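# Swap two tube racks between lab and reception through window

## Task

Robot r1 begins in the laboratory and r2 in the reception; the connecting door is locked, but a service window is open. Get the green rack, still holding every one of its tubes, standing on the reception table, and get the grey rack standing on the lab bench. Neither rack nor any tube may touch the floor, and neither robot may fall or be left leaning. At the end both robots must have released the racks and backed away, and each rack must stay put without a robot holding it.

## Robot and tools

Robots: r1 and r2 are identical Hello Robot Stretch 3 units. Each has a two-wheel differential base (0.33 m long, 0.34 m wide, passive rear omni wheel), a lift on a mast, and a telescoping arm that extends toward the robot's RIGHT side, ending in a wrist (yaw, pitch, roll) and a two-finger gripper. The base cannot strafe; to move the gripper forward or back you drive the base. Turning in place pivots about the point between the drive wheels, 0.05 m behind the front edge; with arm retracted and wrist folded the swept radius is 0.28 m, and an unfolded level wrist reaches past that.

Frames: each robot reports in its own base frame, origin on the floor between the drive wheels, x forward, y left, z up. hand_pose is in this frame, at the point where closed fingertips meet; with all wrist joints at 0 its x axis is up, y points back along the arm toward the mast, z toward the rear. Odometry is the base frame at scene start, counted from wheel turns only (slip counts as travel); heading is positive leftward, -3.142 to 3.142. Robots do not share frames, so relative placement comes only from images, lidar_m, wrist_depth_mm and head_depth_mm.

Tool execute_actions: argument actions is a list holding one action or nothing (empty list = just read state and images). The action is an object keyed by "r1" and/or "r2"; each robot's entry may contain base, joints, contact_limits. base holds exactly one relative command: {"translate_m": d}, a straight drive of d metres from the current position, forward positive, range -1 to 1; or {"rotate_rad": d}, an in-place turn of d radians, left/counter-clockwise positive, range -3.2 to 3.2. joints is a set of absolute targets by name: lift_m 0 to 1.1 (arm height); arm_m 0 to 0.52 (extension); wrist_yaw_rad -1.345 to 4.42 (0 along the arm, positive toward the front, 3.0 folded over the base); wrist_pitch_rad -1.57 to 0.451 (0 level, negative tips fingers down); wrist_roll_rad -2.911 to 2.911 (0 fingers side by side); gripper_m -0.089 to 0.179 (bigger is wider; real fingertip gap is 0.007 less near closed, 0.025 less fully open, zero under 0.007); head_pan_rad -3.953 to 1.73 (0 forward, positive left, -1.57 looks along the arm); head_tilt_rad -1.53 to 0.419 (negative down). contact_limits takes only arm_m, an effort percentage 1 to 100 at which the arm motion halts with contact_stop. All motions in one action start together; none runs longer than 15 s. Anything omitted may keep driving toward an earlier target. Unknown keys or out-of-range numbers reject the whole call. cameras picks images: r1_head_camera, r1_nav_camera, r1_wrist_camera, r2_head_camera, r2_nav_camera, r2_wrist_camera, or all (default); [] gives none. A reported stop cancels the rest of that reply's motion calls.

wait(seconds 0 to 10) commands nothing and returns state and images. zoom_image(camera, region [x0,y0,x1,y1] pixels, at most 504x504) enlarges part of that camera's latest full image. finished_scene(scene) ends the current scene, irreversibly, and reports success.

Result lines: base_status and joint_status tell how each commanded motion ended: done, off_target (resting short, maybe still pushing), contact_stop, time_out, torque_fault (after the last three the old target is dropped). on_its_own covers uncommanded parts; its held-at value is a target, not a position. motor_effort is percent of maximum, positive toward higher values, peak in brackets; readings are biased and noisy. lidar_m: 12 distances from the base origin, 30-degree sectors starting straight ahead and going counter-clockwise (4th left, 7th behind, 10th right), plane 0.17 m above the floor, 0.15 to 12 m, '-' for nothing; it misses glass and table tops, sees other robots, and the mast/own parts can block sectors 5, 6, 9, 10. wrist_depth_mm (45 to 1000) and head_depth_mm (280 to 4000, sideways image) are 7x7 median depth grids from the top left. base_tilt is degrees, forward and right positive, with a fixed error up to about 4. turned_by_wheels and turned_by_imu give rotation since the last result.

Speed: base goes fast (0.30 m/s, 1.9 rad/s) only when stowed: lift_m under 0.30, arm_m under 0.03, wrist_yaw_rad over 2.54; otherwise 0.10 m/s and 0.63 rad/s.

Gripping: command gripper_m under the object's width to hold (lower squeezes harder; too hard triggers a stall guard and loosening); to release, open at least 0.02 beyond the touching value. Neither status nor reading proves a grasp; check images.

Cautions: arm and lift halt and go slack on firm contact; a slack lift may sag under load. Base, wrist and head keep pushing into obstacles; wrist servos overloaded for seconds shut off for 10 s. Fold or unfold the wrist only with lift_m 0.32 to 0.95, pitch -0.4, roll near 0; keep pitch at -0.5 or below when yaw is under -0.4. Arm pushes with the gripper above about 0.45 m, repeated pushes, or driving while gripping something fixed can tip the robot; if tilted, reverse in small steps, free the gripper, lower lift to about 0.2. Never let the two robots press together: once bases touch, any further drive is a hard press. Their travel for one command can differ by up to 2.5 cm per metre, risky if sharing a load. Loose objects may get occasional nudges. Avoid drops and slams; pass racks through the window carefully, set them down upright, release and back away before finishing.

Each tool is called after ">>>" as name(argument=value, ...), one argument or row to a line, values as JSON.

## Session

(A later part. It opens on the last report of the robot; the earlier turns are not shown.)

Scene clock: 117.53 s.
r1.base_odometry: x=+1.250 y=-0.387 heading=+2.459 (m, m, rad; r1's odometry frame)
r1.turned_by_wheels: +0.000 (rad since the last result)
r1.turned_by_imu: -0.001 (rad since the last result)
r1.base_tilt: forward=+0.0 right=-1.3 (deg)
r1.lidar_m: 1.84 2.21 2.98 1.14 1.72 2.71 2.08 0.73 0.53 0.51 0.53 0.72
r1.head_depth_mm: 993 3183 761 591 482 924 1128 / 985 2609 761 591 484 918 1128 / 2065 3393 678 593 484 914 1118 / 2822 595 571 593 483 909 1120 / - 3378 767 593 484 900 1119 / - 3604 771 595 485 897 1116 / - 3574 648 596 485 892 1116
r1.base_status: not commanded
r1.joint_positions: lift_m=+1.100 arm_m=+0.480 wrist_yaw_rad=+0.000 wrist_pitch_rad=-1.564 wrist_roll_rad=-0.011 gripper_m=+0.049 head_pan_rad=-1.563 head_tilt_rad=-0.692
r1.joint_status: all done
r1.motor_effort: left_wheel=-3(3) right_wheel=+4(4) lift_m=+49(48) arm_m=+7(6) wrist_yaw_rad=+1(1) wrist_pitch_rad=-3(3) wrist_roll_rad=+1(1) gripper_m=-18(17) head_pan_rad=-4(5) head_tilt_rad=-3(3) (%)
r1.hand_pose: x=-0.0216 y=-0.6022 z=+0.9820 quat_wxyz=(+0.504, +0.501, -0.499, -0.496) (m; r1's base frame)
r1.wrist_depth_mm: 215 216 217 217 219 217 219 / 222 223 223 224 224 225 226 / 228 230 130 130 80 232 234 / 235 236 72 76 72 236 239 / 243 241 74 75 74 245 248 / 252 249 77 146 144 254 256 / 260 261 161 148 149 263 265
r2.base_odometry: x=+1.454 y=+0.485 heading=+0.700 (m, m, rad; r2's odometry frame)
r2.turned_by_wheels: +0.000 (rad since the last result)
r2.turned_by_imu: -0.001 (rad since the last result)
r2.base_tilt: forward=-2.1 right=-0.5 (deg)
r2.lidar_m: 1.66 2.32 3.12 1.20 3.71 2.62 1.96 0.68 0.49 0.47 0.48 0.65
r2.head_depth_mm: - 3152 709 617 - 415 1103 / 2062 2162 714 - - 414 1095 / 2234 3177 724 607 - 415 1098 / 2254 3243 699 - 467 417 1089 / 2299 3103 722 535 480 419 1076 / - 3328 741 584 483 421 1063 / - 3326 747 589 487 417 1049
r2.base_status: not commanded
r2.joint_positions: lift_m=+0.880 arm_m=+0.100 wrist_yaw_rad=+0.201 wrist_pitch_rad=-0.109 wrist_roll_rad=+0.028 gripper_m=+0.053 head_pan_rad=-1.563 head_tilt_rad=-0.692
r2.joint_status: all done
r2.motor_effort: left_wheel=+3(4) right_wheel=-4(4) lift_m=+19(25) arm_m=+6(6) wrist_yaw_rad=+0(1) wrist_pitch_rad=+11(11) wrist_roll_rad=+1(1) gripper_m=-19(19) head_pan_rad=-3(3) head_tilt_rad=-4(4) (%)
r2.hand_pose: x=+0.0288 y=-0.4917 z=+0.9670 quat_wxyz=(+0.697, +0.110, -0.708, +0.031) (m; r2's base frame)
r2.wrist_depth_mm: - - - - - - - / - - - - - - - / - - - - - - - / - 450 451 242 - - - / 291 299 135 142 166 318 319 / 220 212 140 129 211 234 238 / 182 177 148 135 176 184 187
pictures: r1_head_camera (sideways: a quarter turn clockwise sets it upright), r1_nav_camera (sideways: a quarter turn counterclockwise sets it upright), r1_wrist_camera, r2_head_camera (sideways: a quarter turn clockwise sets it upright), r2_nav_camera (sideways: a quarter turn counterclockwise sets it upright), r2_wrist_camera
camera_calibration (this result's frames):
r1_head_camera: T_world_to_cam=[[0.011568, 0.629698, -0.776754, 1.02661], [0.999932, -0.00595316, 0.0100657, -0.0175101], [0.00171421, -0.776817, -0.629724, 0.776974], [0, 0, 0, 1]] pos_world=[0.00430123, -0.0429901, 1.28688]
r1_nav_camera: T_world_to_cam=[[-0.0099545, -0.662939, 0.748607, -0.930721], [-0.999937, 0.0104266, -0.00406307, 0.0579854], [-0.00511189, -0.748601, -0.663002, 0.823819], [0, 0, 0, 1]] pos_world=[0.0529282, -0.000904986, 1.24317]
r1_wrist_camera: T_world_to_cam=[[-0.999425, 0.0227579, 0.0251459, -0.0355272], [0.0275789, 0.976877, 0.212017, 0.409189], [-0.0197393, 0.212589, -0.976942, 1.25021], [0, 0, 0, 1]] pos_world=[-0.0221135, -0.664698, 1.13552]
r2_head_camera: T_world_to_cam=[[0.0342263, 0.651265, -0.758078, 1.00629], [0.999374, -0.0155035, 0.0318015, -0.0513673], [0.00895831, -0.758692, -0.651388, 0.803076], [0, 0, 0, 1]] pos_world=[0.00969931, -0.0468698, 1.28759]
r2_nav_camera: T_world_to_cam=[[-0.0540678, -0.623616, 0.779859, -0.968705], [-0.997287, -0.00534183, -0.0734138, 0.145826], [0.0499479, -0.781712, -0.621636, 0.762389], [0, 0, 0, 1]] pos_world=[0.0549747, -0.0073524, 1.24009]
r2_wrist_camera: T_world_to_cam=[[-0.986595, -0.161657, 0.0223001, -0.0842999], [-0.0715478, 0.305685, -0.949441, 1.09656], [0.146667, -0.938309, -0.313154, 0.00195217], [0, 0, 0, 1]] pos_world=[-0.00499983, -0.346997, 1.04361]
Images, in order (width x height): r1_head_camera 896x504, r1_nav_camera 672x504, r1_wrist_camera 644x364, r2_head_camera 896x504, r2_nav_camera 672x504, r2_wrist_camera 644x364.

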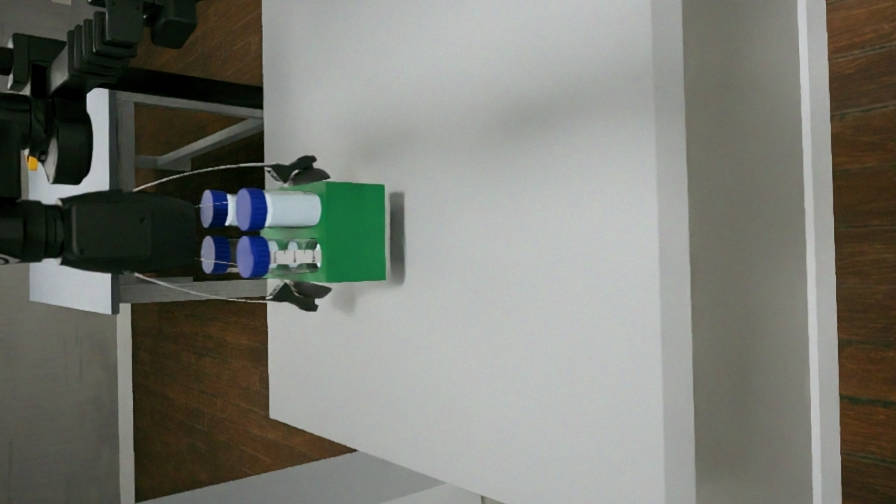

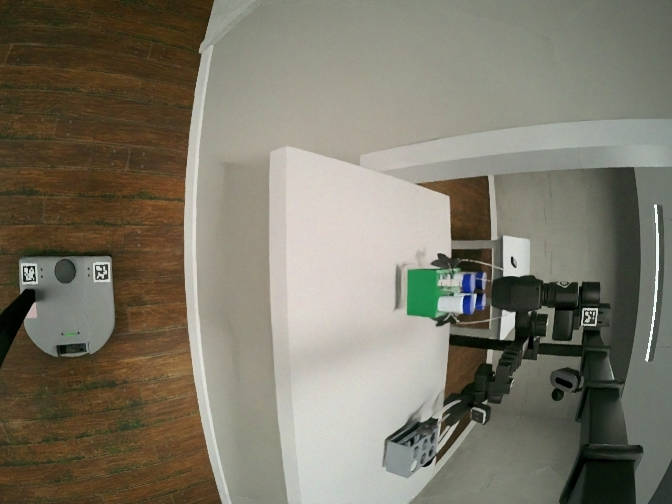

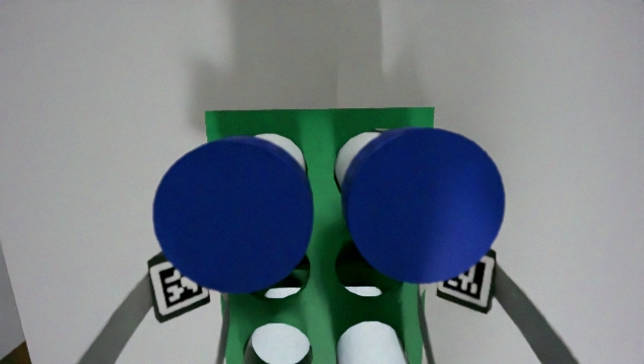

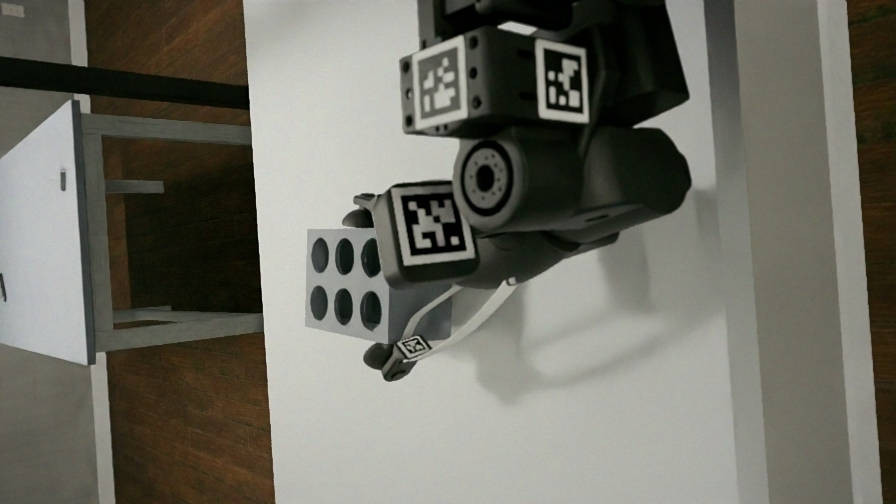

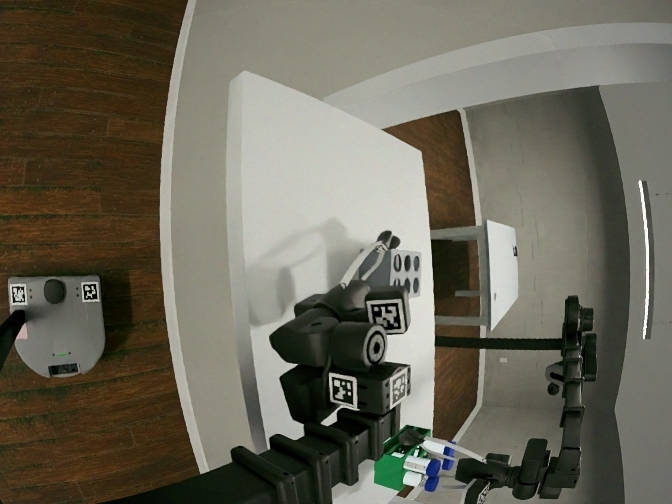

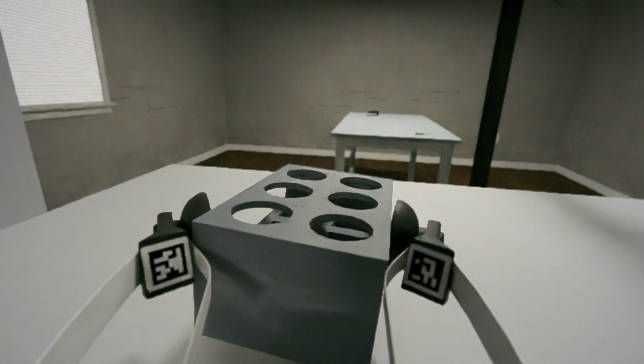

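>>> execute_actions(
  actions=[
    {"r1":{"joints":{"lift_m":1.061}},"r2":{"joints":{"arm_m":0.14,"lift_m":0.862}}},
  ],
  cameras=[],
)

>>> execute_actions(
  actions=[
    {"r1":{"joints":{"gripper_m":0.179}},"r2":{"joints":{"gripper_m":0.179}}},
  ],
  cameras=[],
)

>>> execute_actions(
  actions=[
    {"r1":{"joints":{"lift_m":1.1}},"r2":{"joints":{"arm_m":0.05}}},
  ],
  cameras=[],
)

>>> execute_actions(
  actions=[
    {"r1":{"joints":{"arm_m":0.28}},"r2":{"joints":{"lift_m":1.1,"wrist_yaw_rad":0}}},
  ],
  cameras=["r1_head_camera"],
)

>>> execute_actions(
  actions=[
    {"r1":{"base":{"translate_m":-0.38}},"r2":{"base":{"translate_m":-0.33},"joints":{"wrist_pitch_rad":-1.57,"wrist_roll_rad":0}}},
  ],
  cameras=["r1_head_camera","r2_head_camera","r1_wrist_camera"],
)

Scene clock: 119.33 s.
r1.base_odometry: x=+1.250 y=-0.387 heading=+2.459 (m, m, rad; r1's odometry frame)
r1.turned_by_wheels: +0.000 (rad since the last result)
r1.turned_by_imu: +0.000 (rad since the last result)
r1.base_tilt: forward=-0.2 right=-1.3 (deg)
r1.lidar_m: 1.85 2.21 2.98 1.14 1.72 2.72 2.07 0.73 0.53 0.51 0.53 0.72
r1.head_depth_mm: 938 3011 762 591 482 922 1128 / 985 2602 763 591 483 917 1129 / - 3370 679 592 483 913 1122 / 2535 2763 588 593 484 907 1116 / - 3393 768 594 485 903 1116 / - 3598 770 594 485 898 1120 / - 3606 648 595 486 894 1115
r1.base_status: not commanded
r1.joint_positions: lift_m=+1.061 arm_m=+0.480 wrist_yaw_rad=+0.000 wrist_pitch_rad=-1.564 wrist_roll_rad=-0.011 gripper_m=+0.049 head_pan_rad=-1.563 head_tilt_rad=-0.692
r1.joint_status: all done
r1.motor_effort: left_wheel=-3(3) right_wheel=+4(5) lift_m=+36(44) arm_m=+8(8) wrist_yaw_rad=+0(1) wrist_pitch_rad=-3(3) wrist_roll_rad=+1(1) gripper_m=-18(18) head_pan_rad=-5(5) head_tilt_rad=-3(3) (%)
r1.hand_pose: x=-0.0216 y=-0.6022 z=+0.9434 quat_wxyz=(+0.504, +0.501, -0.499, -0.496) (m; r1's base frame)
r1.wrist_depth_mm: 179 180 181 181 181 182 183 / 185 185 186 187 187 188 189 / 191 191 130 130 80 193 194 / 196 196 72 76 72 197 201 / 203 202 74 75 74 203 207 / 210 209 77 145 144 211 214 / 217 218 161 148 150 221 221
r2.base_odometry: x=+1.454 y=+0.485 heading=+0.700 (m, m, rad; r2's odometry frame)
r2.turned_by_wheels: +0.000 (rad since the last result)
r2.turned_by_imu: +0.000 (rad since the last result)
r2.base_tilt: forward=-2.2 right=-0.6 (deg)
r2.lidar_m: 1.66 2.31 3.13 1.20 3.69 2.62 1.96 0.69 0.49 0.47 0.48 0.65
r2.head_depth_mm: - 3129 707 - - 419 1100 / 2054 2160 715 - - 421 1097 / 2203 3193 725 - - 421 1097 / 2264 3237 652 - 466 417 1090 / 2297 3103 708 564 481 420 1075 / - 3337 742 585 484 420 1061 / - 3344 748 588 486 417 1046
r2.base_status: not commanded
r2.joint_positions: lift_m=+0.862 arm_m=+0.140 wrist_yaw_rad=+0.201 wrist_pitch_rad=-0.105 wrist_roll_rad=+0.028 gripper_m=+0.053 head_pan_rad=-1.563 head_tilt_rad=-0.692
r2.joint_status: all done
r2.motor_effort: left_wheel=+4(4) right_wheel=-4(4) lift_m=+19(17) arm_m=+6(6) wrist_yaw_rad=-2(1) wrist_pitch_rad=+9(11) wrist_roll_rad=+1(1) gripper_m=-20(20) head_pan_rad=-3(3) head_tilt_rad=-4(4) (%)
r2.hand_pose: x=+0.0289 y=-0.5318 z=+0.9500 quat_wxyz=(+0.697, +0.109, -0.708, +0.032) (m; r2's base frame)
r2.wrist_depth_mm: - - - - - - - / - - - - - - - / - - - - - - - / - 394 403 236 426 800 - / 257 269 136 142 163 282 282 / 193 187 139 129 185 207 210 / - 155 147 136 155 163 165
pictures: none
No camera images: the call's "cameras" was empty. Leave "cameras" out to get every camera's image.

Scene clock: 121.13 s.
r1.base_odometry: x=+1.250 y=-0.387 heading=+2.459 (m, m, rad; r1's odometry frame)
r1.turned_by_wheels: +0.000 (rad since the last result)
r1.turned_by_imu: +0.000 (rad since the last result)
r1.base_tilt: forward=+0.0 right=-1.3 (deg)
r1.lidar_m: 1.84 2.21 2.99 1.14 1.72 2.71 2.08 0.73 0.53 0.51 0.53 0.72
r1.head_depth_mm: 936 3013 761 591 482 922 1130 / 978 2616 762 591 482 919 1128 / - 3407 705 593 484 913 1122 / 2539 3196 597 593 483 906 1114 / - 3377 767 594 485 901 1117 / - 3570 768 595 485 898 1120 / - 3610 649 595 485 892 1120
r1.base_status: not commanded
r1.joint_positions: lift_m=+1.061 arm_m=+0.480 wrist_yaw_rad=+0.000 wrist_pitch_rad=-1.564 wrist_roll_rad=-0.011 gripper_m=+0.179 head_pan_rad=-1.563 head_tilt_rad=-0.692
r1.joint_status: all done
r1.motor_effort: left_wheel=-3(3) right_wheel=+4(4) lift_m=+36(36) arm_m=+7(7) wrist_yaw_rad=-1(0) wrist_pitch_rad=-3(3) wrist_roll_rad=+1(1) gripper_m=+0(95) head_pan_rad=-5(5) head_tilt_rad=-4(3) (%)
r1.hand_pose: x=-0.0216 y=-0.6022 z=+0.9434 quat_wxyz=(+0.504, +0.501, -0.499, -0.496) (m; r1's base frame)
r1.wrist_depth_mm: 180 181 181 182 182 183 183 / 185 185 186 187 188 188 189 / 191 190 133 133 86 194 195 / 198 196 75 80 75 197 200 / 202 203 77 79 78 79 205 / - 211 147 148 149 213 - / 220 218 166 151 153 221 222
r2.base_odometry: x=+1.454 y=+0.485 heading=+0.700 (m, m, rad; r2's odometry frame)
r2.turned_by_wheels: +0.000 (rad since the last result)
r2.turned_by_imu: +0.000 (rad since the last result)
r2.base_tilt: forward=-2.1 right=-0.5 (deg)
r2.lidar_m: 1.66 2.32 3.11 1.20 3.69 2.63 1.96 0.69 0.49 0.47 0.48 0.65
r2.head_depth_mm: - 3129 708 - - 419 1101 / 2053 2167 714 - - 421 1095 / 2198 3209 749 - - 420 1096 / 2264 3246 664 - 467 417 1090 / 2290 3119 686 565 482 419 1079 / - 3275 743 576 484 421 1061 / - 3322 748 589 486 417 1048
r2.base_status: not commanded
r2.joint_positions: lift_m=+0.862 arm_m=+0.140 wrist_yaw_rad=+0.201 wrist_pitch_rad=-0.102 wrist_roll_rad=+0.028 gripper_m=+0.179 head_pan_rad=-1.563 head_tilt_rad=-0.692
r2.joint_status: all done
r2.motor_effort: left_wheel=+4(3) right_wheel=-4(4) lift_m=+19(19) arm_m=+6(7) wrist_yaw_rad=-1(1) wrist_pitch_rad=+8(9) wrist_roll_rad=+1(1) gripper_m=+0(83) head_pan_rad=-3(4) head_tilt_rad=-4(4) (%)
r2.hand_pose: x=+0.0289 y=-0.5320 z=+0.9508 quat_wxyz=(+0.697, +0.107, -0.708, +0.033) (m; r2's base frame)
r2.wrist_depth_mm: - - - - - - - / - - - - - - - / - - - - - - - / - 399 410 247 432 828 - / 278 263 161 157 261 308 289 / - 196 137 128 196 - 212 / 156 157 146 136 156 164 166
pictures: none
No camera images: the call's "cameras" was empty. Leave "cameras" out to get every camera's image.

Scene clock: 123.03 s.
r1.base_odometry: x=+1.250 y=-0.387 heading=+2.459 (m, m, rad; r1's odometry frame)
r1.turned_by_wheels: +0.000 (rad since the last result)
r1.turned_by_imu: +0.000 (rad since the last result)
r1.base_tilt: forward=+0.0 right=-1.4 (deg)
r1.lidar_m: 1.85 2.21 2.98 1.14 1.73 2.72 2.07 0.73 0.53 0.51 0.53 0.72
r1.head_depth_mm: 997 3030 762 590 482 924 1126 / 985 2614 748 591 483 916 1131 / 2056 3407 706 592 483 914 1122 / 2836 3292 597 593 484 908 1116 / - 3393 737 593 485 901 1118 / - 3592 768 594 484 898 1117 / - 3602 647 596 486 893 1117
r1.base_status: not commanded
r1.joint_positions: lift_m=+1.100 arm_m=+0.480 wrist_yaw_rad=+0.000 wrist_pitch_rad=-1.564 wrist_roll_rad=-0.011 gripper_m=+0.179 head_pan_rad=-1.563 head_tilt_rad=-0.692
r1.joint_status: all done
r1.motor_effort: left_wheel=-3(3) right_wheel=+4(4) lift_m=+45(48) arm_m=+8(7) wrist_yaw_rad=-1(0) wrist_pitch_rad=-3(3) wrist_roll_rad=+1(1) gripper_m=+1(0) head_pan_rad=-5(5) head_tilt_rad=-3(4) (%)
r1.hand_pose: x=-0.0216 y=-0.6022 z=+0.9821 quat_wxyz=(+0.504, +0.501, -0.499, -0.496) (m; r1's base frame)
r1.wrist_depth_mm: 215 216 216 216 218 220 219 / 223 223 224 224 226 225 226 / 229 229 228 170 171 232 233 / 236 236 115 115 115 240 240 / 243 244 241 215 243 247 247 / - 252 251 188 252 256 - / 263 262 260 141 261 265 268
r2.base_odometry: x=+1.454 y=+0.485 heading=+0.700 (m, m, rad; r2's odometry frame)
r2.turned_by_wheels: +0.000 (rad since the last result)
r2.turned_by_imu: +0.000 (rad since the last result)
r2.base_tilt: forward=-2.2 right=-0.5 (deg)
r2.lidar_m: 1.66 2.31 3.12 1.20 3.70 2.63 1.97 0.69 0.49 0.47 0.48 0.65
r2.head_depth_mm: - 3118 709 566 - - 1109 / 2056 2149 715 568 - - 1115 / 2229 3211 721 583 - - 1114 / 2247 3199 642 577 - 417 1094 / 2293 3088 684 565 480 418 1071 / - 3335 740 603 482 421 1063 / - 3363 749 590 486 417 1049
r2.base_status: not commanded
r2.joint_positions: lift_m=+0.862 arm_m=+0.050 wrist_yaw_rad=+0.201 wrist_pitch_rad=-0.101 wrist_roll_rad=+0.028 gripper_m=+0.179 head_pan_rad=-1.563 head_tilt_rad=-0.692
r2.joint_status: all done
r2.motor_effort: left_wheel=+4(3) right_wheel=-4(4) lift_m=+19(19) arm_m=-4(4) wrist_yaw_rad=-1(0) wrist_pitch_rad=+8(8) wrist_roll_rad=+1(1) gripper_m=+0(0) head_pan_rad=-3(3) head_tilt_rad=-4(3) (%)
r2.hand_pose: x=+0.0289 y=-0.4428 z=+0.9510 quat_wxyz=(+0.697, +0.107, -0.708, +0.033) (m; r2's base frame)
r2.wrist_depth_mm: - - - - - - - / 335 - - - - - - / 337 - - - - - - / 326 403 416 221 396 453 466 / 280 265 267 223 265 307 292 / - 199 200 203 206 - 215 / 156 157 160 160 163 165 167
pictures: none
No camera images: the call's "cameras" was empty. Leave "cameras" out to get every camera's image.

Scene clock: 126.03 s.
r1.base_odometry: x=+1.250 y=-0.387 heading=+2.459 (m, m, rad; r1's odometry frame)
r1.turned_by_wheels: +0.000 (rad since the last result)
r1.turned_by_imu: -0.001 (rad since the last result)
r1.base_tilt: forward=-0.1 right=-1.4 (deg)
r1.lidar_m: 1.84 2.21 2.99 1.14 1.72 2.71 2.08 0.73 0.53 0.51 0.53 0.72
r1.head_depth_mm: - 3548 762 591 481 925 1128 / 2063 2461 764 572 484 920 1129 / - - 705 593 484 915 1122 / 2537 - 597 594 484 905 1115 / - 3401 767 575 485 903 1120 / - 3584 770 595 485 900 1121 / - 3631 648 595 485 895 1122
r1.base_status: not commanded
r1.joint_positions: lift_m=+1.100 arm_m=+0.280 wrist_yaw_rad=+0.000 wrist_pitch_rad=-1.564 wrist_roll_rad=-0.011 gripper_m=+0.179 head_pan_rad=-1.563 head_tilt_rad=-0.692
r1.joint_status: all done
r1.motor_effort: left_wheel=-3(3) right_wheel=+5(5) lift_m=+45(45) arm_m=-7(7) wrist_yaw_rad=+0(0) wrist_pitch_rad=-3(3) wrist_roll_rad=+1(1) gripper_m=+0(0) head_pan_rad=-5(5) head_tilt_rad=-3(4) (%)
r1.hand_pose: x=-0.0216 y=-0.4029 z=+0.9821 quat_wxyz=(+0.504, +0.501, -0.498, -0.496) (m; r1's base frame)
r1.wrist_depth_mm: 216 216 218 217 219 220 220 / 222 223 225 225 225 226 226 / 230 231 231 232 232 233 234 / 236 237 238 238 239 241 241 / 244 245 246 247 247 248 247 / - 254 253 254 255 257 - / 263 262 262 262 263 - -
r2.base_odometry: x=+1.454 y=+0.485 heading=+0.700 (m, m, rad; r2's odometry frame)
r2.turned_by_wheels: +0.000 (rad since the last result)
r2.turned_by_imu: +0.000 (rad since the last result)
r2.base_tilt: forward=-2.1 right=-0.6 (deg)
r2.lidar_m: 1.66 2.31 3.11 1.20 3.69 2.63 1.97 0.69 0.49 0.47 0.48 0.65
r2.head_depth_mm: - - 673 566 470 419 1105 / - - - 567 472 422 1093 / - - - 573 475 420 1093 / 2233 2943 639 562 477 417 1089 / 2273 2994 685 565 481 419 1082 / - 3260 740 587 483 420 1063 / - 3353 748 588 486 417 1049
r2.base_status: not commanded
r2.joint_positions: lift_m=+1.099 arm_m=+0.050 wrist_yaw_rad=+0.002 wrist_pitch_rad=-0.100 wrist_roll_rad=+0.028 gripper_m=+0.179 head_pan_rad=-1.563 head_tilt_rad=-0.692
r2.joint_status: all done
r2.motor_effort: left_wheel=+4(4) right_wheel=-4(4) lift_m=+25(24) arm_m=-4(4) wrist_yaw_rad=-1(1) wrist_pitch_rad=+8(8) wrist_roll_rad=+1(1) gripper_m=+0(0) head_pan_rad=-3(3) head_tilt_rad=-4(4) (%)
r2.hand_pose: x=-0.0210 y=-0.4479 z=+1.1885 quat_wxyz=(+0.697, +0.036, -0.716, -0.036) (m; r2's base frame)
r2.wrist_depth_mm: - - - - - - - / - - - - 776 394 - / - - - - - 438 - / - - - - - - - / - - - - - - - / - 571 579 579 590 - - / - 452 457 464 472 471 439
pictures: r1_head_camera (sideways: a quarter turn clockwise sets it upright)
camera_calibration (this result's frames):
r1_head_camera: T_world_to_cam=[[0.011568, 0.629698, -0.776754, 1.02661], [0.999932, -0.00595304, 0.0100657, -0.0175101], [0.0017143, -0.776817, -0.629724, 0.776974], [0, 0, 0, 1]] pos_world=[0.00430123, -0.0429901, 1.28688]
Images, in order (width x height): r1_head_camera 896x504.

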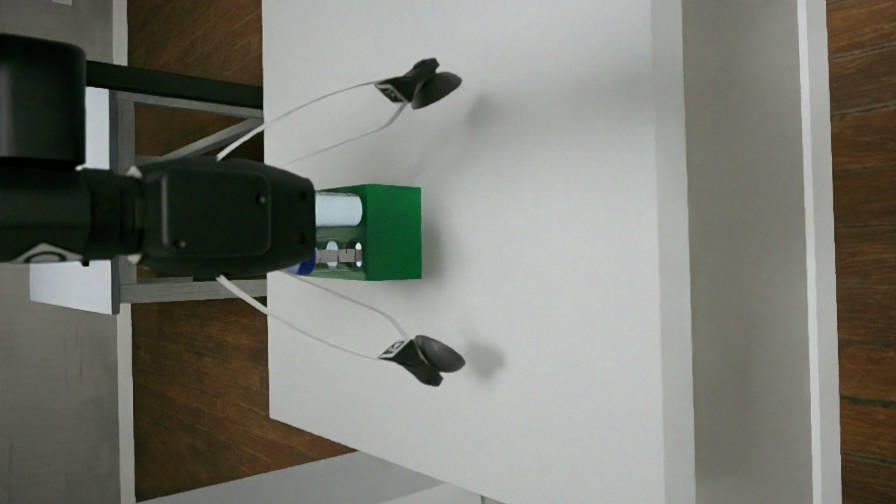

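Scene clock: 130.90 s.
r1.base_odometry: x=+1.545 y=-0.627 heading=+2.458 (m, m, rad; r1's odometry frame)
r1.turned_by_wheels: +0.000 (rad since the last result)
r1.turned_by_imu: -0.001 (rad since the last result)
r1.base_tilt: forward=+0.0 right=-1.3 (deg)
r1.lidar_m: 1.85 2.60 1.21 1.14 3.21 2.32 2.10 0.73 0.53 0.51 0.53 0.72
r1.head_depth_mm: - 3540 762 590 482 932 1132 / - 3561 762 573 483 924 1134 / - - 706 573 484 919 1131 / 2536 - 657 558 484 914 1123 / 2532 3387 767 576 485 912 1119 / 2857 3202 769 595 485 907 1122 / - 3067 771 596 485 900 1119
r1.base_status: done
r1.joint_positions: lift_m=+1.100 arm_m=+0.280 wrist_yaw_rad=+0.000 wrist_pitch_rad=-1.564 wrist_roll_rad=-0.011 gripper_m=+0.179 head_pan_rad=-1.563 head_tilt_rad=-0.692
r1.joint_status: not commanded
r1.motor_effort: left_wheel=-3(8) right_wheel=+4(6) lift_m=+45(45) arm_m=-7(7) wrist_yaw_rad=-1(1) wrist_pitch_rad=-3(3) wrist_roll_rad=+1(1) gripper_m=+0(1) head_pan_rad=-5(5) head_tilt_rad=-3(3) (%)
r1.hand_pose: x=-0.0216 y=-0.4029 z=+0.9821 quat_wxyz=(+0.504, +0.501, -0.498, -0.496) (m; r1's base frame)
r1.wrist_depth_mm: 215 218 210 164 218 218 219 / 221 224 223 225 224 226 226 / 230 229 231 232 232 234 233 / 237 237 238 239 240 239 241 / 244 244 245 247 247 248 247 / - 255 253 256 255 256 - / - 262 262 263 - - -
r2.base_odometry: x=+1.201 y=+0.272 heading=+0.700 (m, m, rad; r2's odometry frame)
r2.turned_by_wheels: +0.000 (rad since the last result)
r2.turned_by_imu: -0.001 (rad since the last result)
r2.base_tilt: forward=-2.1 right=-0.6 (deg)
r2.lidar_m: 1.69 2.65 1.28 1.18 3.21 2.28 1.96 0.70 0.50 0.48 0.49 0.66
r2.head_depth_mm: - - - - - 431 1108 / - - - - - 429 1111 / - - - - - 424 1101 / 2369 3064 562 544 467 425 1102 / 2291 3266 735 580 481 429 1100 / 2339 3131 742 586 484 422 1098 / - 3055 746 589 486 423 1068
r2.base_status: done
r2.joint_positions: lift_m=+1.099 arm_m=+0.050 wrist_yaw_rad=+0.002 wrist_pitch_rad=-1.564 wrist_roll_rad=+0.006 gripper_m=+0.179 head_pan_rad=-1.563 head_tilt_rad=-0.692
r2.joint_status: all done
r2.motor_effort: left_wheel=+5(6) right_wheel=-4(8) lift_m=+26(25) arm_m=-5(4) wrist_yaw_rad=-1(2) wrist_pitch_rad=-2(8) wrist_roll_rad=-3(4) gripper_m=+0(1) head_pan_rad=-3(3) head_tilt_rad=-4(4) (%)
r2.hand_pose: x=-0.0217 y=-0.1730 z=+0.9818 quat_wxyz=(+0.501, +0.497, -0.502, -0.500) (m; r2's base frame)
r2.wrist_depth_mm: 213 217 217 218 221 225 226 / 222 223 224 226 229 231 234 / - - - - - - - / - - - - - - - / - - - - - - - / - - - - - - - / - - - - - - -
pictures: r1_head_camera (sideways: a quarter turn clockwise sets it upright), r1_wrist_camera, r2_head_camera (sideways: a quarter turn clockwise sets it upright)
camera_calibration (this result's frames):
r1_head_camera: T_world_to_cam=[[0.011568, 0.629698, -0.776754, 1.02661], [0.999932, -0.00595304, 0.0100657, -0.0175101], [0.0017143, -0.776817, -0.629724, 0.776974], [0, 0, 0, 1]] pos_world=[0.00430123, -0.0429901, 1.28688]
r1_wrist_camera: T_world_to_cam=[[-0.999426, 0.0226875, 0.0251601, -0.0401094], [0.0275256, 0.976745, 0.212632, 0.213822], [-0.0197509, 0.213202, -0.976808, 1.20808], [0, 0, 0, 1]] pos_world=[-0.0221113, -0.465505, 1.13561]
r2_head_camera: T_world_to_cam=[[0.0342265, 0.651265, -0.758078, 1.00629], [0.999374, -0.0155037, 0.0318015, -0.0513673], [0.00895813, -0.758692, -0.651388, 0.803076], [0, 0, 0, 1]] pos_world=[0.0096993, -0.0468698, 1.28759]
Images, in order (width x height): r1_head_camera 896x504, r1_wrist_camera 644x364, r2_head_camera 896x504.

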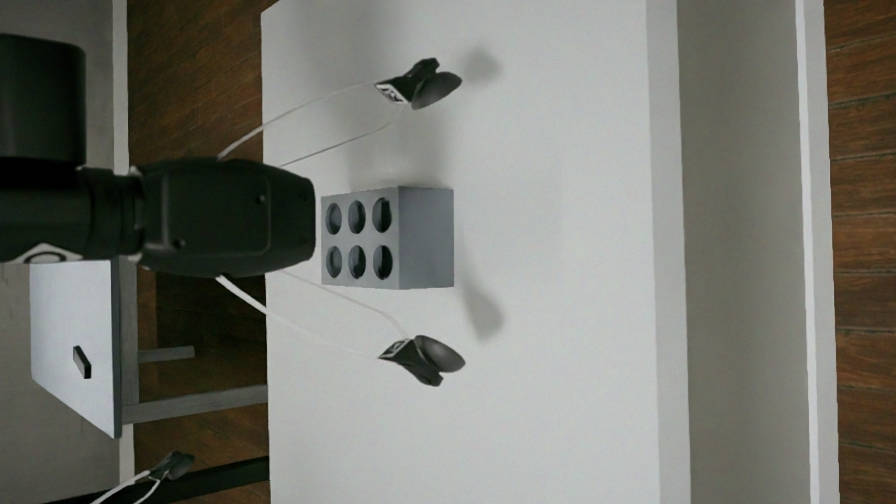

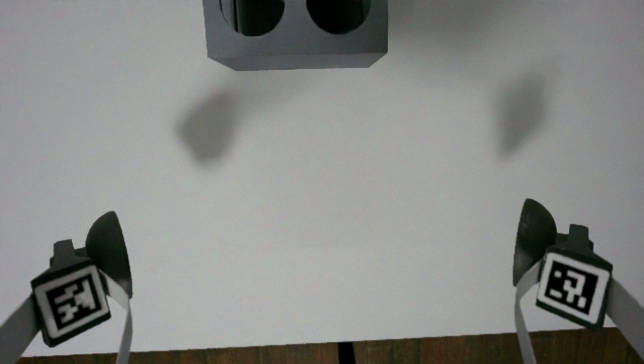

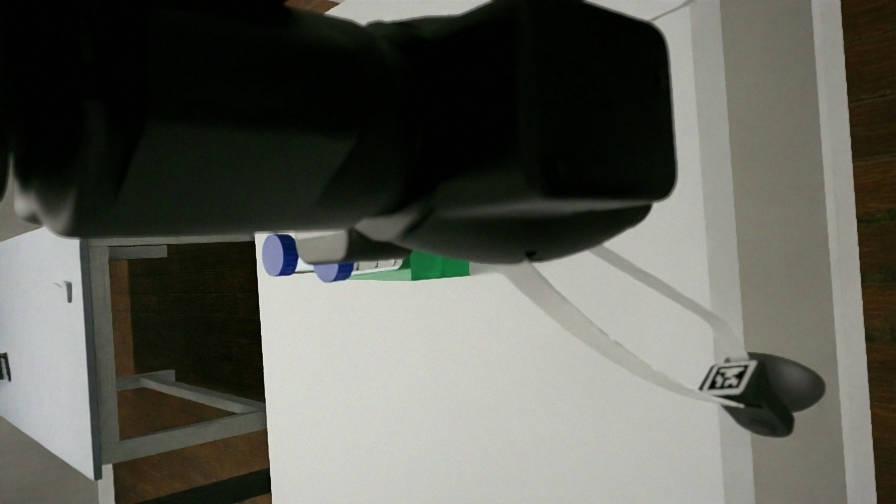

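>>> execute_actions(
  actions=[
    {"r1":{"base":{"translate_m":0.007},"joints":{"arm_m":0.432}},"r2":{"joints":{"arm_m":0.3}}},
  ],
  cameras=["r2_wrist_camera","r2_head_camera","r1_wrist_camera"],
)

Scene clock: 134.10 s.
r1.base_odometry: x=+1.539 y=-0.623 heading=+2.458 (m, m, rad; r1's odometry frame)
r1.turned_by_wheels: +0.000 (rad since the last result)
r1.turned_by_imu: -0.001 (rad since the last result)
r1.base_tilt: forward=+0.0 right=-1.4 (deg)
r1.lidar_m: 1.85 2.59 1.21 1.15 3.21 2.33 2.10 0.74 0.53 0.51 0.53 0.72
r1.head_depth_mm: - 3540 762 591 481 931 1130 / - 3571 747 592 483 925 1128 / - 3352 766 570 483 921 1125 / 2816 3229 767 558 484 913 1124 / 2550 3407 738 594 485 909 1118 / 2832 3211 769 594 485 901 1121 / - 3245 771 596 486 900 1121
r1.base_status: done
r1.joint_positions: lift_m=+1.100 arm_m=+0.432 wrist_yaw_rad=+0.000 wrist_pitch_rad=-1.564 wrist_roll_rad=-0.011 gripper_m=+0.179 head_pan_rad=-1.563 head_tilt_rad=-0.692
r1.joint_status: all done
r1.motor_effort: left_wheel=-3(5) right_wheel=+4(9) lift_m=+45(45) arm_m=+7(8) wrist_yaw_rad=+0(0) wrist_pitch_rad=-3(3) wrist_roll_rad=+1(1) gripper_m=+0(1) head_pan_rad=-5(5) head_tilt_rad=-4(3) (%)
r1.hand_pose: x=-0.0216 y=-0.5540 z=+0.9821 quat_wxyz=(+0.504, +0.501, -0.498, -0.496) (m; r1's base frame)
r1.wrist_depth_mm: 216 217 218 217 219 219 219 / 222 223 223 224 225 226 225 / 228 230 227 172 229 232 233 / 236 236 235 179 236 240 241 / 243 244 242 216 244 247 248 / - 254 251 220 253 256 - / 263 262 262 262 263 264 267
r2.base_odometry: x=+1.201 y=+0.272 heading=+0.700 (m, m, rad; r2's odometry frame)
r2.turned_by_wheels: +0.000 (rad since the last result)
r2.turned_by_imu: -0.001 (rad since the last result)
r2.base_tilt: forward=-2.1 right=-0.5 (deg)
r2.lidar_m: 1.69 2.65 1.27 1.18 3.22 2.27 1.96 0.70 0.50 0.48 0.49 0.66
r2.head_depth_mm: - 3101 735 565 470 428 1111 / - 3168 729 569 473 428 1106 / - - 647 541 475 424 1104 / 2245 - 549 533 478 426 1101 / 2309 3272 748 566 481 428 1096 / 2356 3180 740 583 484 424 1082 / - 2922 748 589 486 423 1068
r2.base_status: not commanded
r2.joint_positions: lift_m=+1.099 arm_m=+0.300 wrist_yaw_rad=+0.000 wrist_pitch_rad=-1.564 wrist_roll_rad=+0.005 gripper_m=+0.179 head_pan_rad=-1.563 head_tilt_rad=-0.692
r2.joint_status: all done
r2.motor_effort: left_wheel=+4(5) right_wheel=-4(4) lift_m=+26(25) arm_m=+7(5) wrist_yaw_rad=-1(1) wrist_pitch_rad=-2(2) wrist_roll_rad=-2(3) gripper_m=+0(0) head_pan_rad=-3(3) head_tilt_rad=-4(4) (%)
r2.hand_pose: x=-0.0216 y=-0.4221 z=+0.9818 quat_wxyz=(+0.500, +0.497, -0.502, -0.500) (m; r2's base frame)
r2.wrist_depth_mm: 215 215 164 164 222 223 224 / 221 223 193 170 226 229 231 / 228 229 114 115 236 238 235 / 236 238 237 179 243 247 - / 239 244 246 250 253 254 - / - 255 256 258 263 - - / 258 261 265 265 270 276 -
pictures: r1_wrist_camera, r2_head_camera (sideways: a quarter turn clockwise sets it upright), r2_wrist_camera
camera_calibration (this result's frames):
r1_wrist_camera: T_world_to_cam=[[-0.999426, 0.0226992, 0.0251616, -0.0366759], [0.0275386, 0.97673, 0.212697, 0.361346], [-0.0197481, 0.213268, -0.976794, 1.24032], [0, 0, 0, 1]] pos_world=[-0.0221119, -0.616625, 1.1356]
r2_head_camera: T_world_to_cam=[[0.0342842, 0.651262, -0.758078, 1.00629], [0.999373, -0.0155923, 0.0318015, -0.0513672], [0.00889093, -0.758693, -0.651388, 0.803076], [0, 0, 0, 1]] pos_world=[0.00969515, -0.0468701, 1.28759]
r2_wrist_camera: T_world_to_cam=[[-0.998353, -0.0394945, 0.0416064, -0.0908259], [-0.030288, 0.978837, 0.202387, 0.23992], [-0.0487191, 0.200794, -0.978421, 1.209], [0, 0, 0, 1]] pos_world=[-0.0245083, -0.481189, 1.13813]
Images, in order (width x height): r1_wrist_camera 644x364, r2_head_camera 896x504, r2_wrist_camera 644x364.

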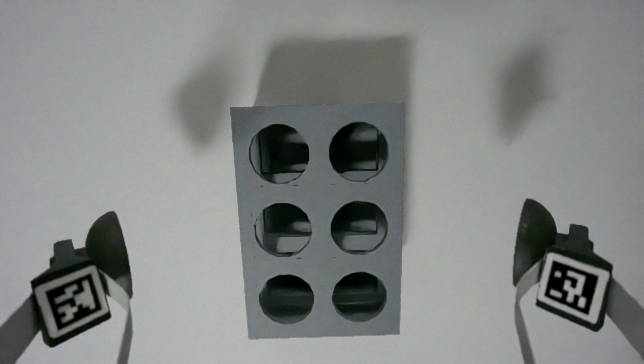

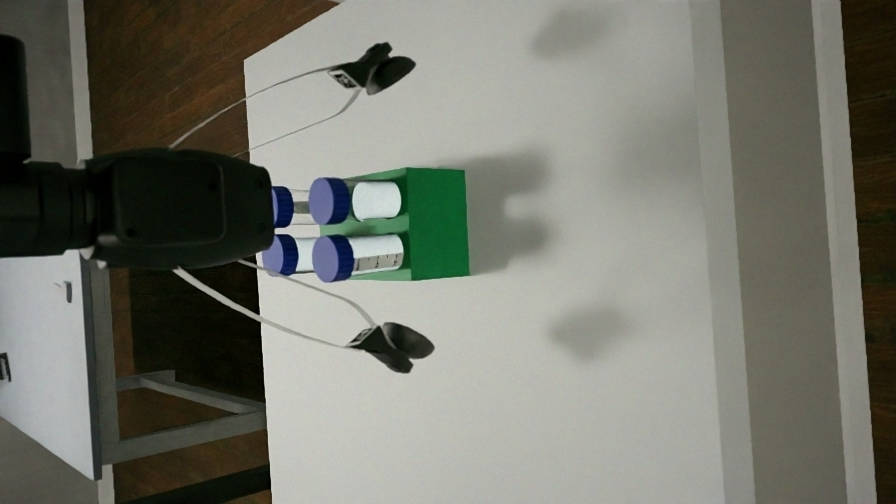

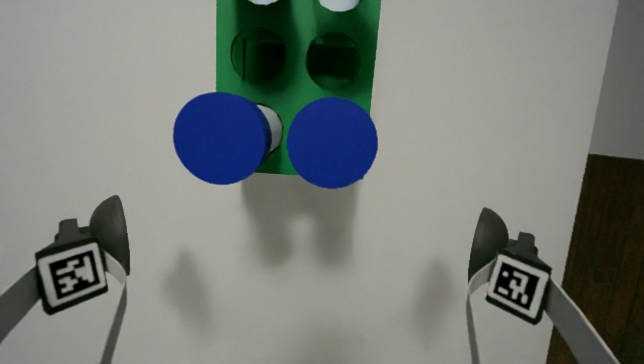

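>>> execute_actions(
  actions=[
    {"r1":{"joints":{"arm_m":0.435,"lift_m":1.062}},"r2":{"joints":{"arm_m":0.396}}},
  ],
  cameras=["r2_wrist_camera"],
)

>>> execute_actions(
  actions=[
    {"r1":{"joints":{"gripper_m":0.05}},"r2":{"joints":{"lift_m":1.06}}},
  ],
  cameras=["r2_wrist_camera","r1_nav_camera","r2_head_camera"],
)

Scene clock: 136.37 s.
r1.base_odometry: x=+1.539 y=-0.623 heading=+2.458 (m, m, rad; r1's odometry frame)
r1.turned_by_wheels: +0.000 (rad since the last result)
r1.turned_by_imu: +0.000 (rad since the last result)
r1.base_tilt: forward=+0.0 right=-1.4 (deg)
r1.lidar_m: 1.85 2.59 1.21 1.14 3.19 2.33 2.09 0.74 0.53 0.51 0.53 0.72
r1.head_depth_mm: - 3557 762 592 482 930 1131 / - 3544 796 592 483 925 1129 / - 3582 764 570 484 921 1132 / 2545 - 767 557 484 915 1124 / 2544 3418 783 593 484 909 1118 / 2845 3188 769 594 485 906 1121 / - 3216 770 596 485 900 1121
r1.base_status: not commanded
r1.joint_positions: lift_m=+1.062 arm_m=+0.435 wrist_yaw_rad=+0.000 wrist_pitch_rad=-1.565 wrist_roll_rad=-0.011 gripper_m=+0.179 head_pan_rad=-1.563 head_tilt_rad=-0.692
r1.joint_status: all done
r1.motor_effort: left_wheel=-3(3) right_wheel=+4(4) lift_m=+33(41) arm_m=+7(7) wrist_yaw_rad=-1(2) wrist_pitch_rad=-3(3) wrist_roll_rad=+1(1) gripper_m=+0(1) head_pan_rad=-5(5) head_tilt_rad=-4(3) (%)
r1.hand_pose: x=-0.0216 y=-0.5570 z=+0.9445 quat_wxyz=(+0.504, +0.501, -0.498, -0.496) (m; r1's base frame)
r1.wrist_depth_mm: 182 182 183 183 183 183 184 / 187 187 187 188 189 189 190 / 192 192 189 136 140 195 196 / 198 198 173 171 194 200 202 / 203 206 177 143 204 207 207 / - 212 180 150 180 215 - / 220 219 187 178 187 222 224
r2.base_odometry: x=+1.201 y=+0.272 heading=+0.700 (m, m, rad; r2's odometry frame)
r2.turned_by_wheels: +0.000 (rad since the last result)
r2.turned_by_imu: +0.000 (rad since the last result)
r2.base_tilt: forward=-2.1 right=-0.6 (deg)
r2.lidar_m: 1.69 2.65 1.27 1.18 3.22 2.28 1.96 0.70 0.50 0.48 0.49 0.66
r2.head_depth_mm: - 3126 709 564 470 428 1109 / - 3157 691 570 472 428 1112 / - 3061 648 542 475 424 1100 / 2366 2910 551 533 478 426 1107 / 2298 3296 730 581 480 427 1098 / 2342 3173 740 583 483 424 1085 / - 2913 746 589 487 423 1074
r2.base_status: not commanded
r2.joint_positions: lift_m=+1.099 arm_m=+0.396 wrist_yaw_rad=+0.000 wrist_pitch_rad=-1.565 wrist_roll_rad=+0.005 gripper_m=+0.179 head_pan_rad=-1.563 head_tilt_rad=-0.692
r2.joint_status: all done
r2.motor_effort: left_wheel=+4(5) right_wheel=-4(4) lift_m=+26(26) arm_m=+6(6) wrist_yaw_rad=+0(0) wrist_pitch_rad=-2(2) wrist_roll_rad=-2(3) gripper_m=+0(0) head_pan_rad=-3(4) head_tilt_rad=-4(4) (%)
r2.hand_pose: x=-0.0216 y=-0.5181 z=+0.9818 quat_wxyz=(+0.500, +0.497, -0.502, -0.500) (m; r2's base frame)
r2.wrist_depth_mm: 212 214 216 220 221 222 227 / 220 223 225 226 229 232 231 / 226 231 173 175 235 238 233 / 235 237 116 117 240 245 232 / 238 245 190 188 252 251 230 / - 254 188 190 259 - 239 / 256 263 132 133 268 275 -
pictures: r2_wrist_camera
camera_calibration (this result's frames):
r2_wrist_camera: T_world_to_cam=[[-0.998353, -0.0394984, 0.0416004, -0.0946121], [-0.0302856, 0.978806, 0.202536, 0.333689], [-0.0487186, 0.200942, -0.978391, 1.22832], [0, 0, 0, 1]] pos_world=[-0.0245084, -0.577175, 1.13813]
Images, in order (width x height): r2_wrist_camera 644x364.

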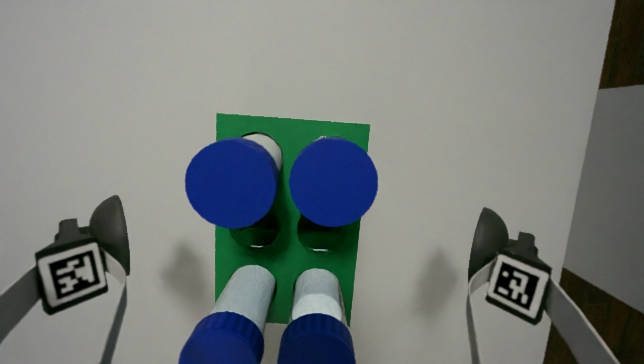

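Scene clock: 138.13 s.
r1.base_odometry: x=+1.539 y=-0.623 heading=+2.458 (m, m, rad; r1's odometry frame)
r1.turned_by_wheels: +0.000 (rad since the last result)
r1.turned_by_imu: +0.000 (rad since the last result)
r1.base_tilt: forward=+0.1 right=-1.3 (deg)
r1.lidar_m: 1.85 2.59 1.21 1.14 3.20 2.33 2.09 0.74 0.53 0.51 0.53 0.72
r1.head_depth_mm: - 3567 760 590 482 931 1129 / - 3567 765 591 483 926 1131 / - 3594 798 570 483 920 1130 / 2537 - 736 557 483 914 1123 / 2538 3390 769 594 484 911 1117 / 2831 3238 768 595 484 904 1118 / - 3216 770 595 486 898 1116
r1.base_status: not commanded
r1.joint_positions: lift_m=+1.062 arm_m=+0.435 wrist_yaw_rad=+0.000 wrist_pitch_rad=-1.565 wrist_roll_rad=-0.011 gripper_m=+0.051 head_pan_rad=-1.563 head_tilt_rad=-0.692
r1.joint_status: all done
r1.motor_effort: left_wheel=-3(3) right_wheel=+4(4) lift_m=+33(33) arm_m=+7(7) wrist_yaw_rad=+0(1) wrist_pitch_rad=-3(3) wrist_roll_rad=+1(1) gripper_m=-17(100) head_pan_rad=-5(5) head_tilt_rad=-4(3) (%)
r1.hand_pose: x=-0.0216 y=-0.5570 z=+0.9445 quat_wxyz=(+0.504, +0.501, -0.498, -0.496) (m; r1's base frame)
r1.wrist_depth_mm: 180 181 182 182 183 184 184 / 186 187 188 187 188 189 190 / 192 193 186 131 141 195 196 / 198 199 172 167 167 201 201 / 204 204 139 139 140 208 209 / 211 212 174 148 175 214 215 / 218 218 183 151 185 222 223
r2.base_odometry: x=+1.201 y=+0.272 heading=+0.700 (m, m, rad; r2's odometry frame)
r2.turned_by_wheels: +0.000 (rad since the last result)
r2.turned_by_imu: +0.000 (rad since the last result)
r2.base_tilt: forward=-2.1 right=-0.5 (deg)
r2.lidar_m: 1.69 2.66 1.27 1.19 3.20 2.28 1.95 0.69 0.50 0.48 0.49 0.66
r2.head_depth_mm: - 3118 709 565 470 429 1112 / - 3145 741 570 472 428 1112 / - 3194 649 542 475 424 1102 / 2263 3212 551 533 478 425 1103 / 2287 3291 761 581 480 427 1100 / 2337 3139 740 586 483 423 1081 / - 2912 746 588 486 423 1065
r2.base_status: not commanded
r2.joint_positions: lift_m=+1.060 arm_m=+0.396 wrist_yaw_rad=+0.000 wrist_pitch_rad=-1.565 wrist_roll_rad=+0.005 gripper_m=+0.179 head_pan_rad=-1.563 head_tilt_rad=-0.692
r2.joint_status: all done
r2.motor_effort: left_wheel=+4(4) right_wheel=-3(3) lift_m=+19(23) arm_m=+6(5) wrist_yaw_rad=+0(0) wrist_pitch_rad=-2(2) wrist_roll_rad=-3(3) gripper_m=+0(0) head_pan_rad=-3(3) head_tilt_rad=-3(4) (%)
r2.hand_pose: x=-0.0216 y=-0.5181 z=+0.9425 quat_wxyz=(+0.500, +0.497, -0.502, -0.500) (m; r2's base frame)
r2.wrist_depth_mm: 178 179 181 183 185 187 187 / 184 186 187 188 190 191 195 / 189 190 134 136 194 198 199 / 194 76 77 78 201 204 206 / 201 78 80 80 209 212 210 / - 211 148 150 218 - 219 / 215 218 137 143 226 228 -
pictures: r1_nav_camera (sideways: a quarter turn counterclockwise sets it upright), r2_head_camera (sideways: a quarter turn clockwise sets it upright), r2_wrist_camera
camera_calibration (this result's frames):
r1_nav_camera: T_world_to_cam=[[-0.00995829, -0.662939, 0.748607, -0.930721], [-0.999937, 0.0104324, -0.00406306, 0.0579854], [-0.00511618, -0.7486, -0.663002, 0.823819], [0, 0, 0, 1]] pos_world=[0.0529282, -0.000905244, 1.24317]
r2_head_camera: T_world_to_cam=[[0.0342843, 0.651262, -0.758078, 1.00629], [0.999373, -0.0155925, 0.0318015, -0.0513672], [0.00889075, -0.758693, -0.651388, 0.803076], [0, 0, 0, 1]] pos_world=[0.00969514, -0.0468701, 1.28759]
r2_wrist_camera: T_world_to_cam=[[-0.998353, -0.0394985, 0.0416004, -0.0929776], [-0.0302856, 0.978806, 0.202536, 0.341648], [-0.0487186, 0.200943, -0.978391, 1.18987], [0, 0, 0, 1]] pos_world=[-0.0245084, -0.577176, 1.09883]
Images, in order (width x height): r1_nav_camera 672x504, r2_head_camera 896x504, r2_wrist_camera 644x364.

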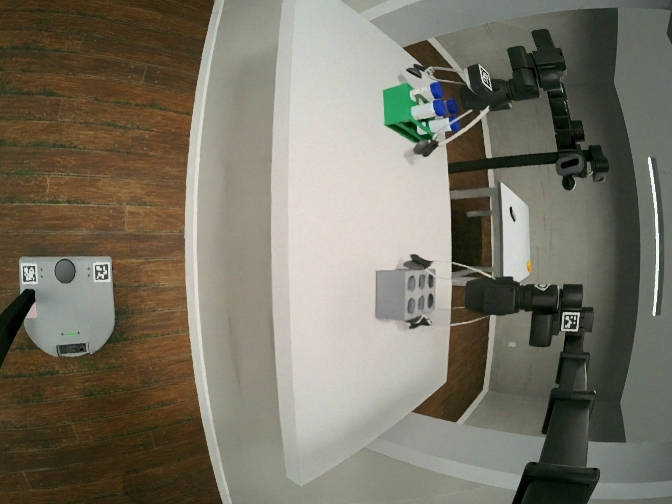

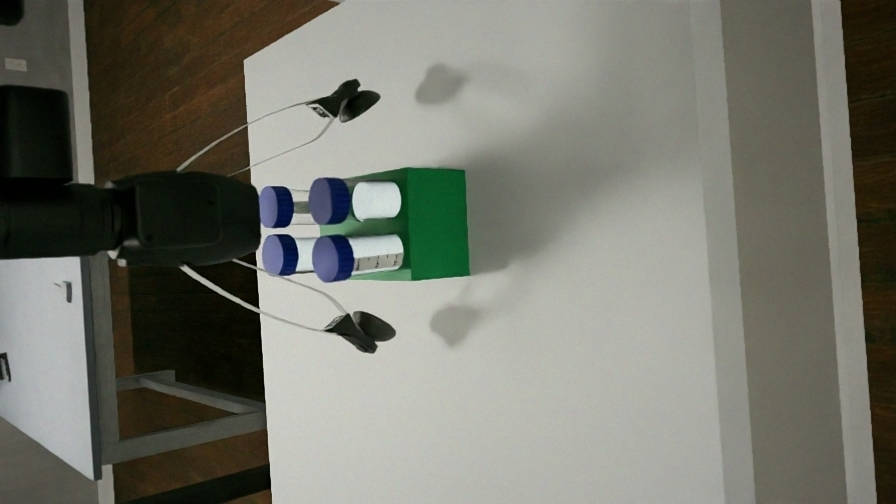

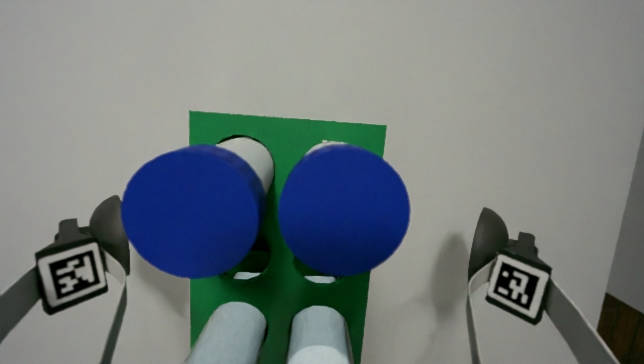

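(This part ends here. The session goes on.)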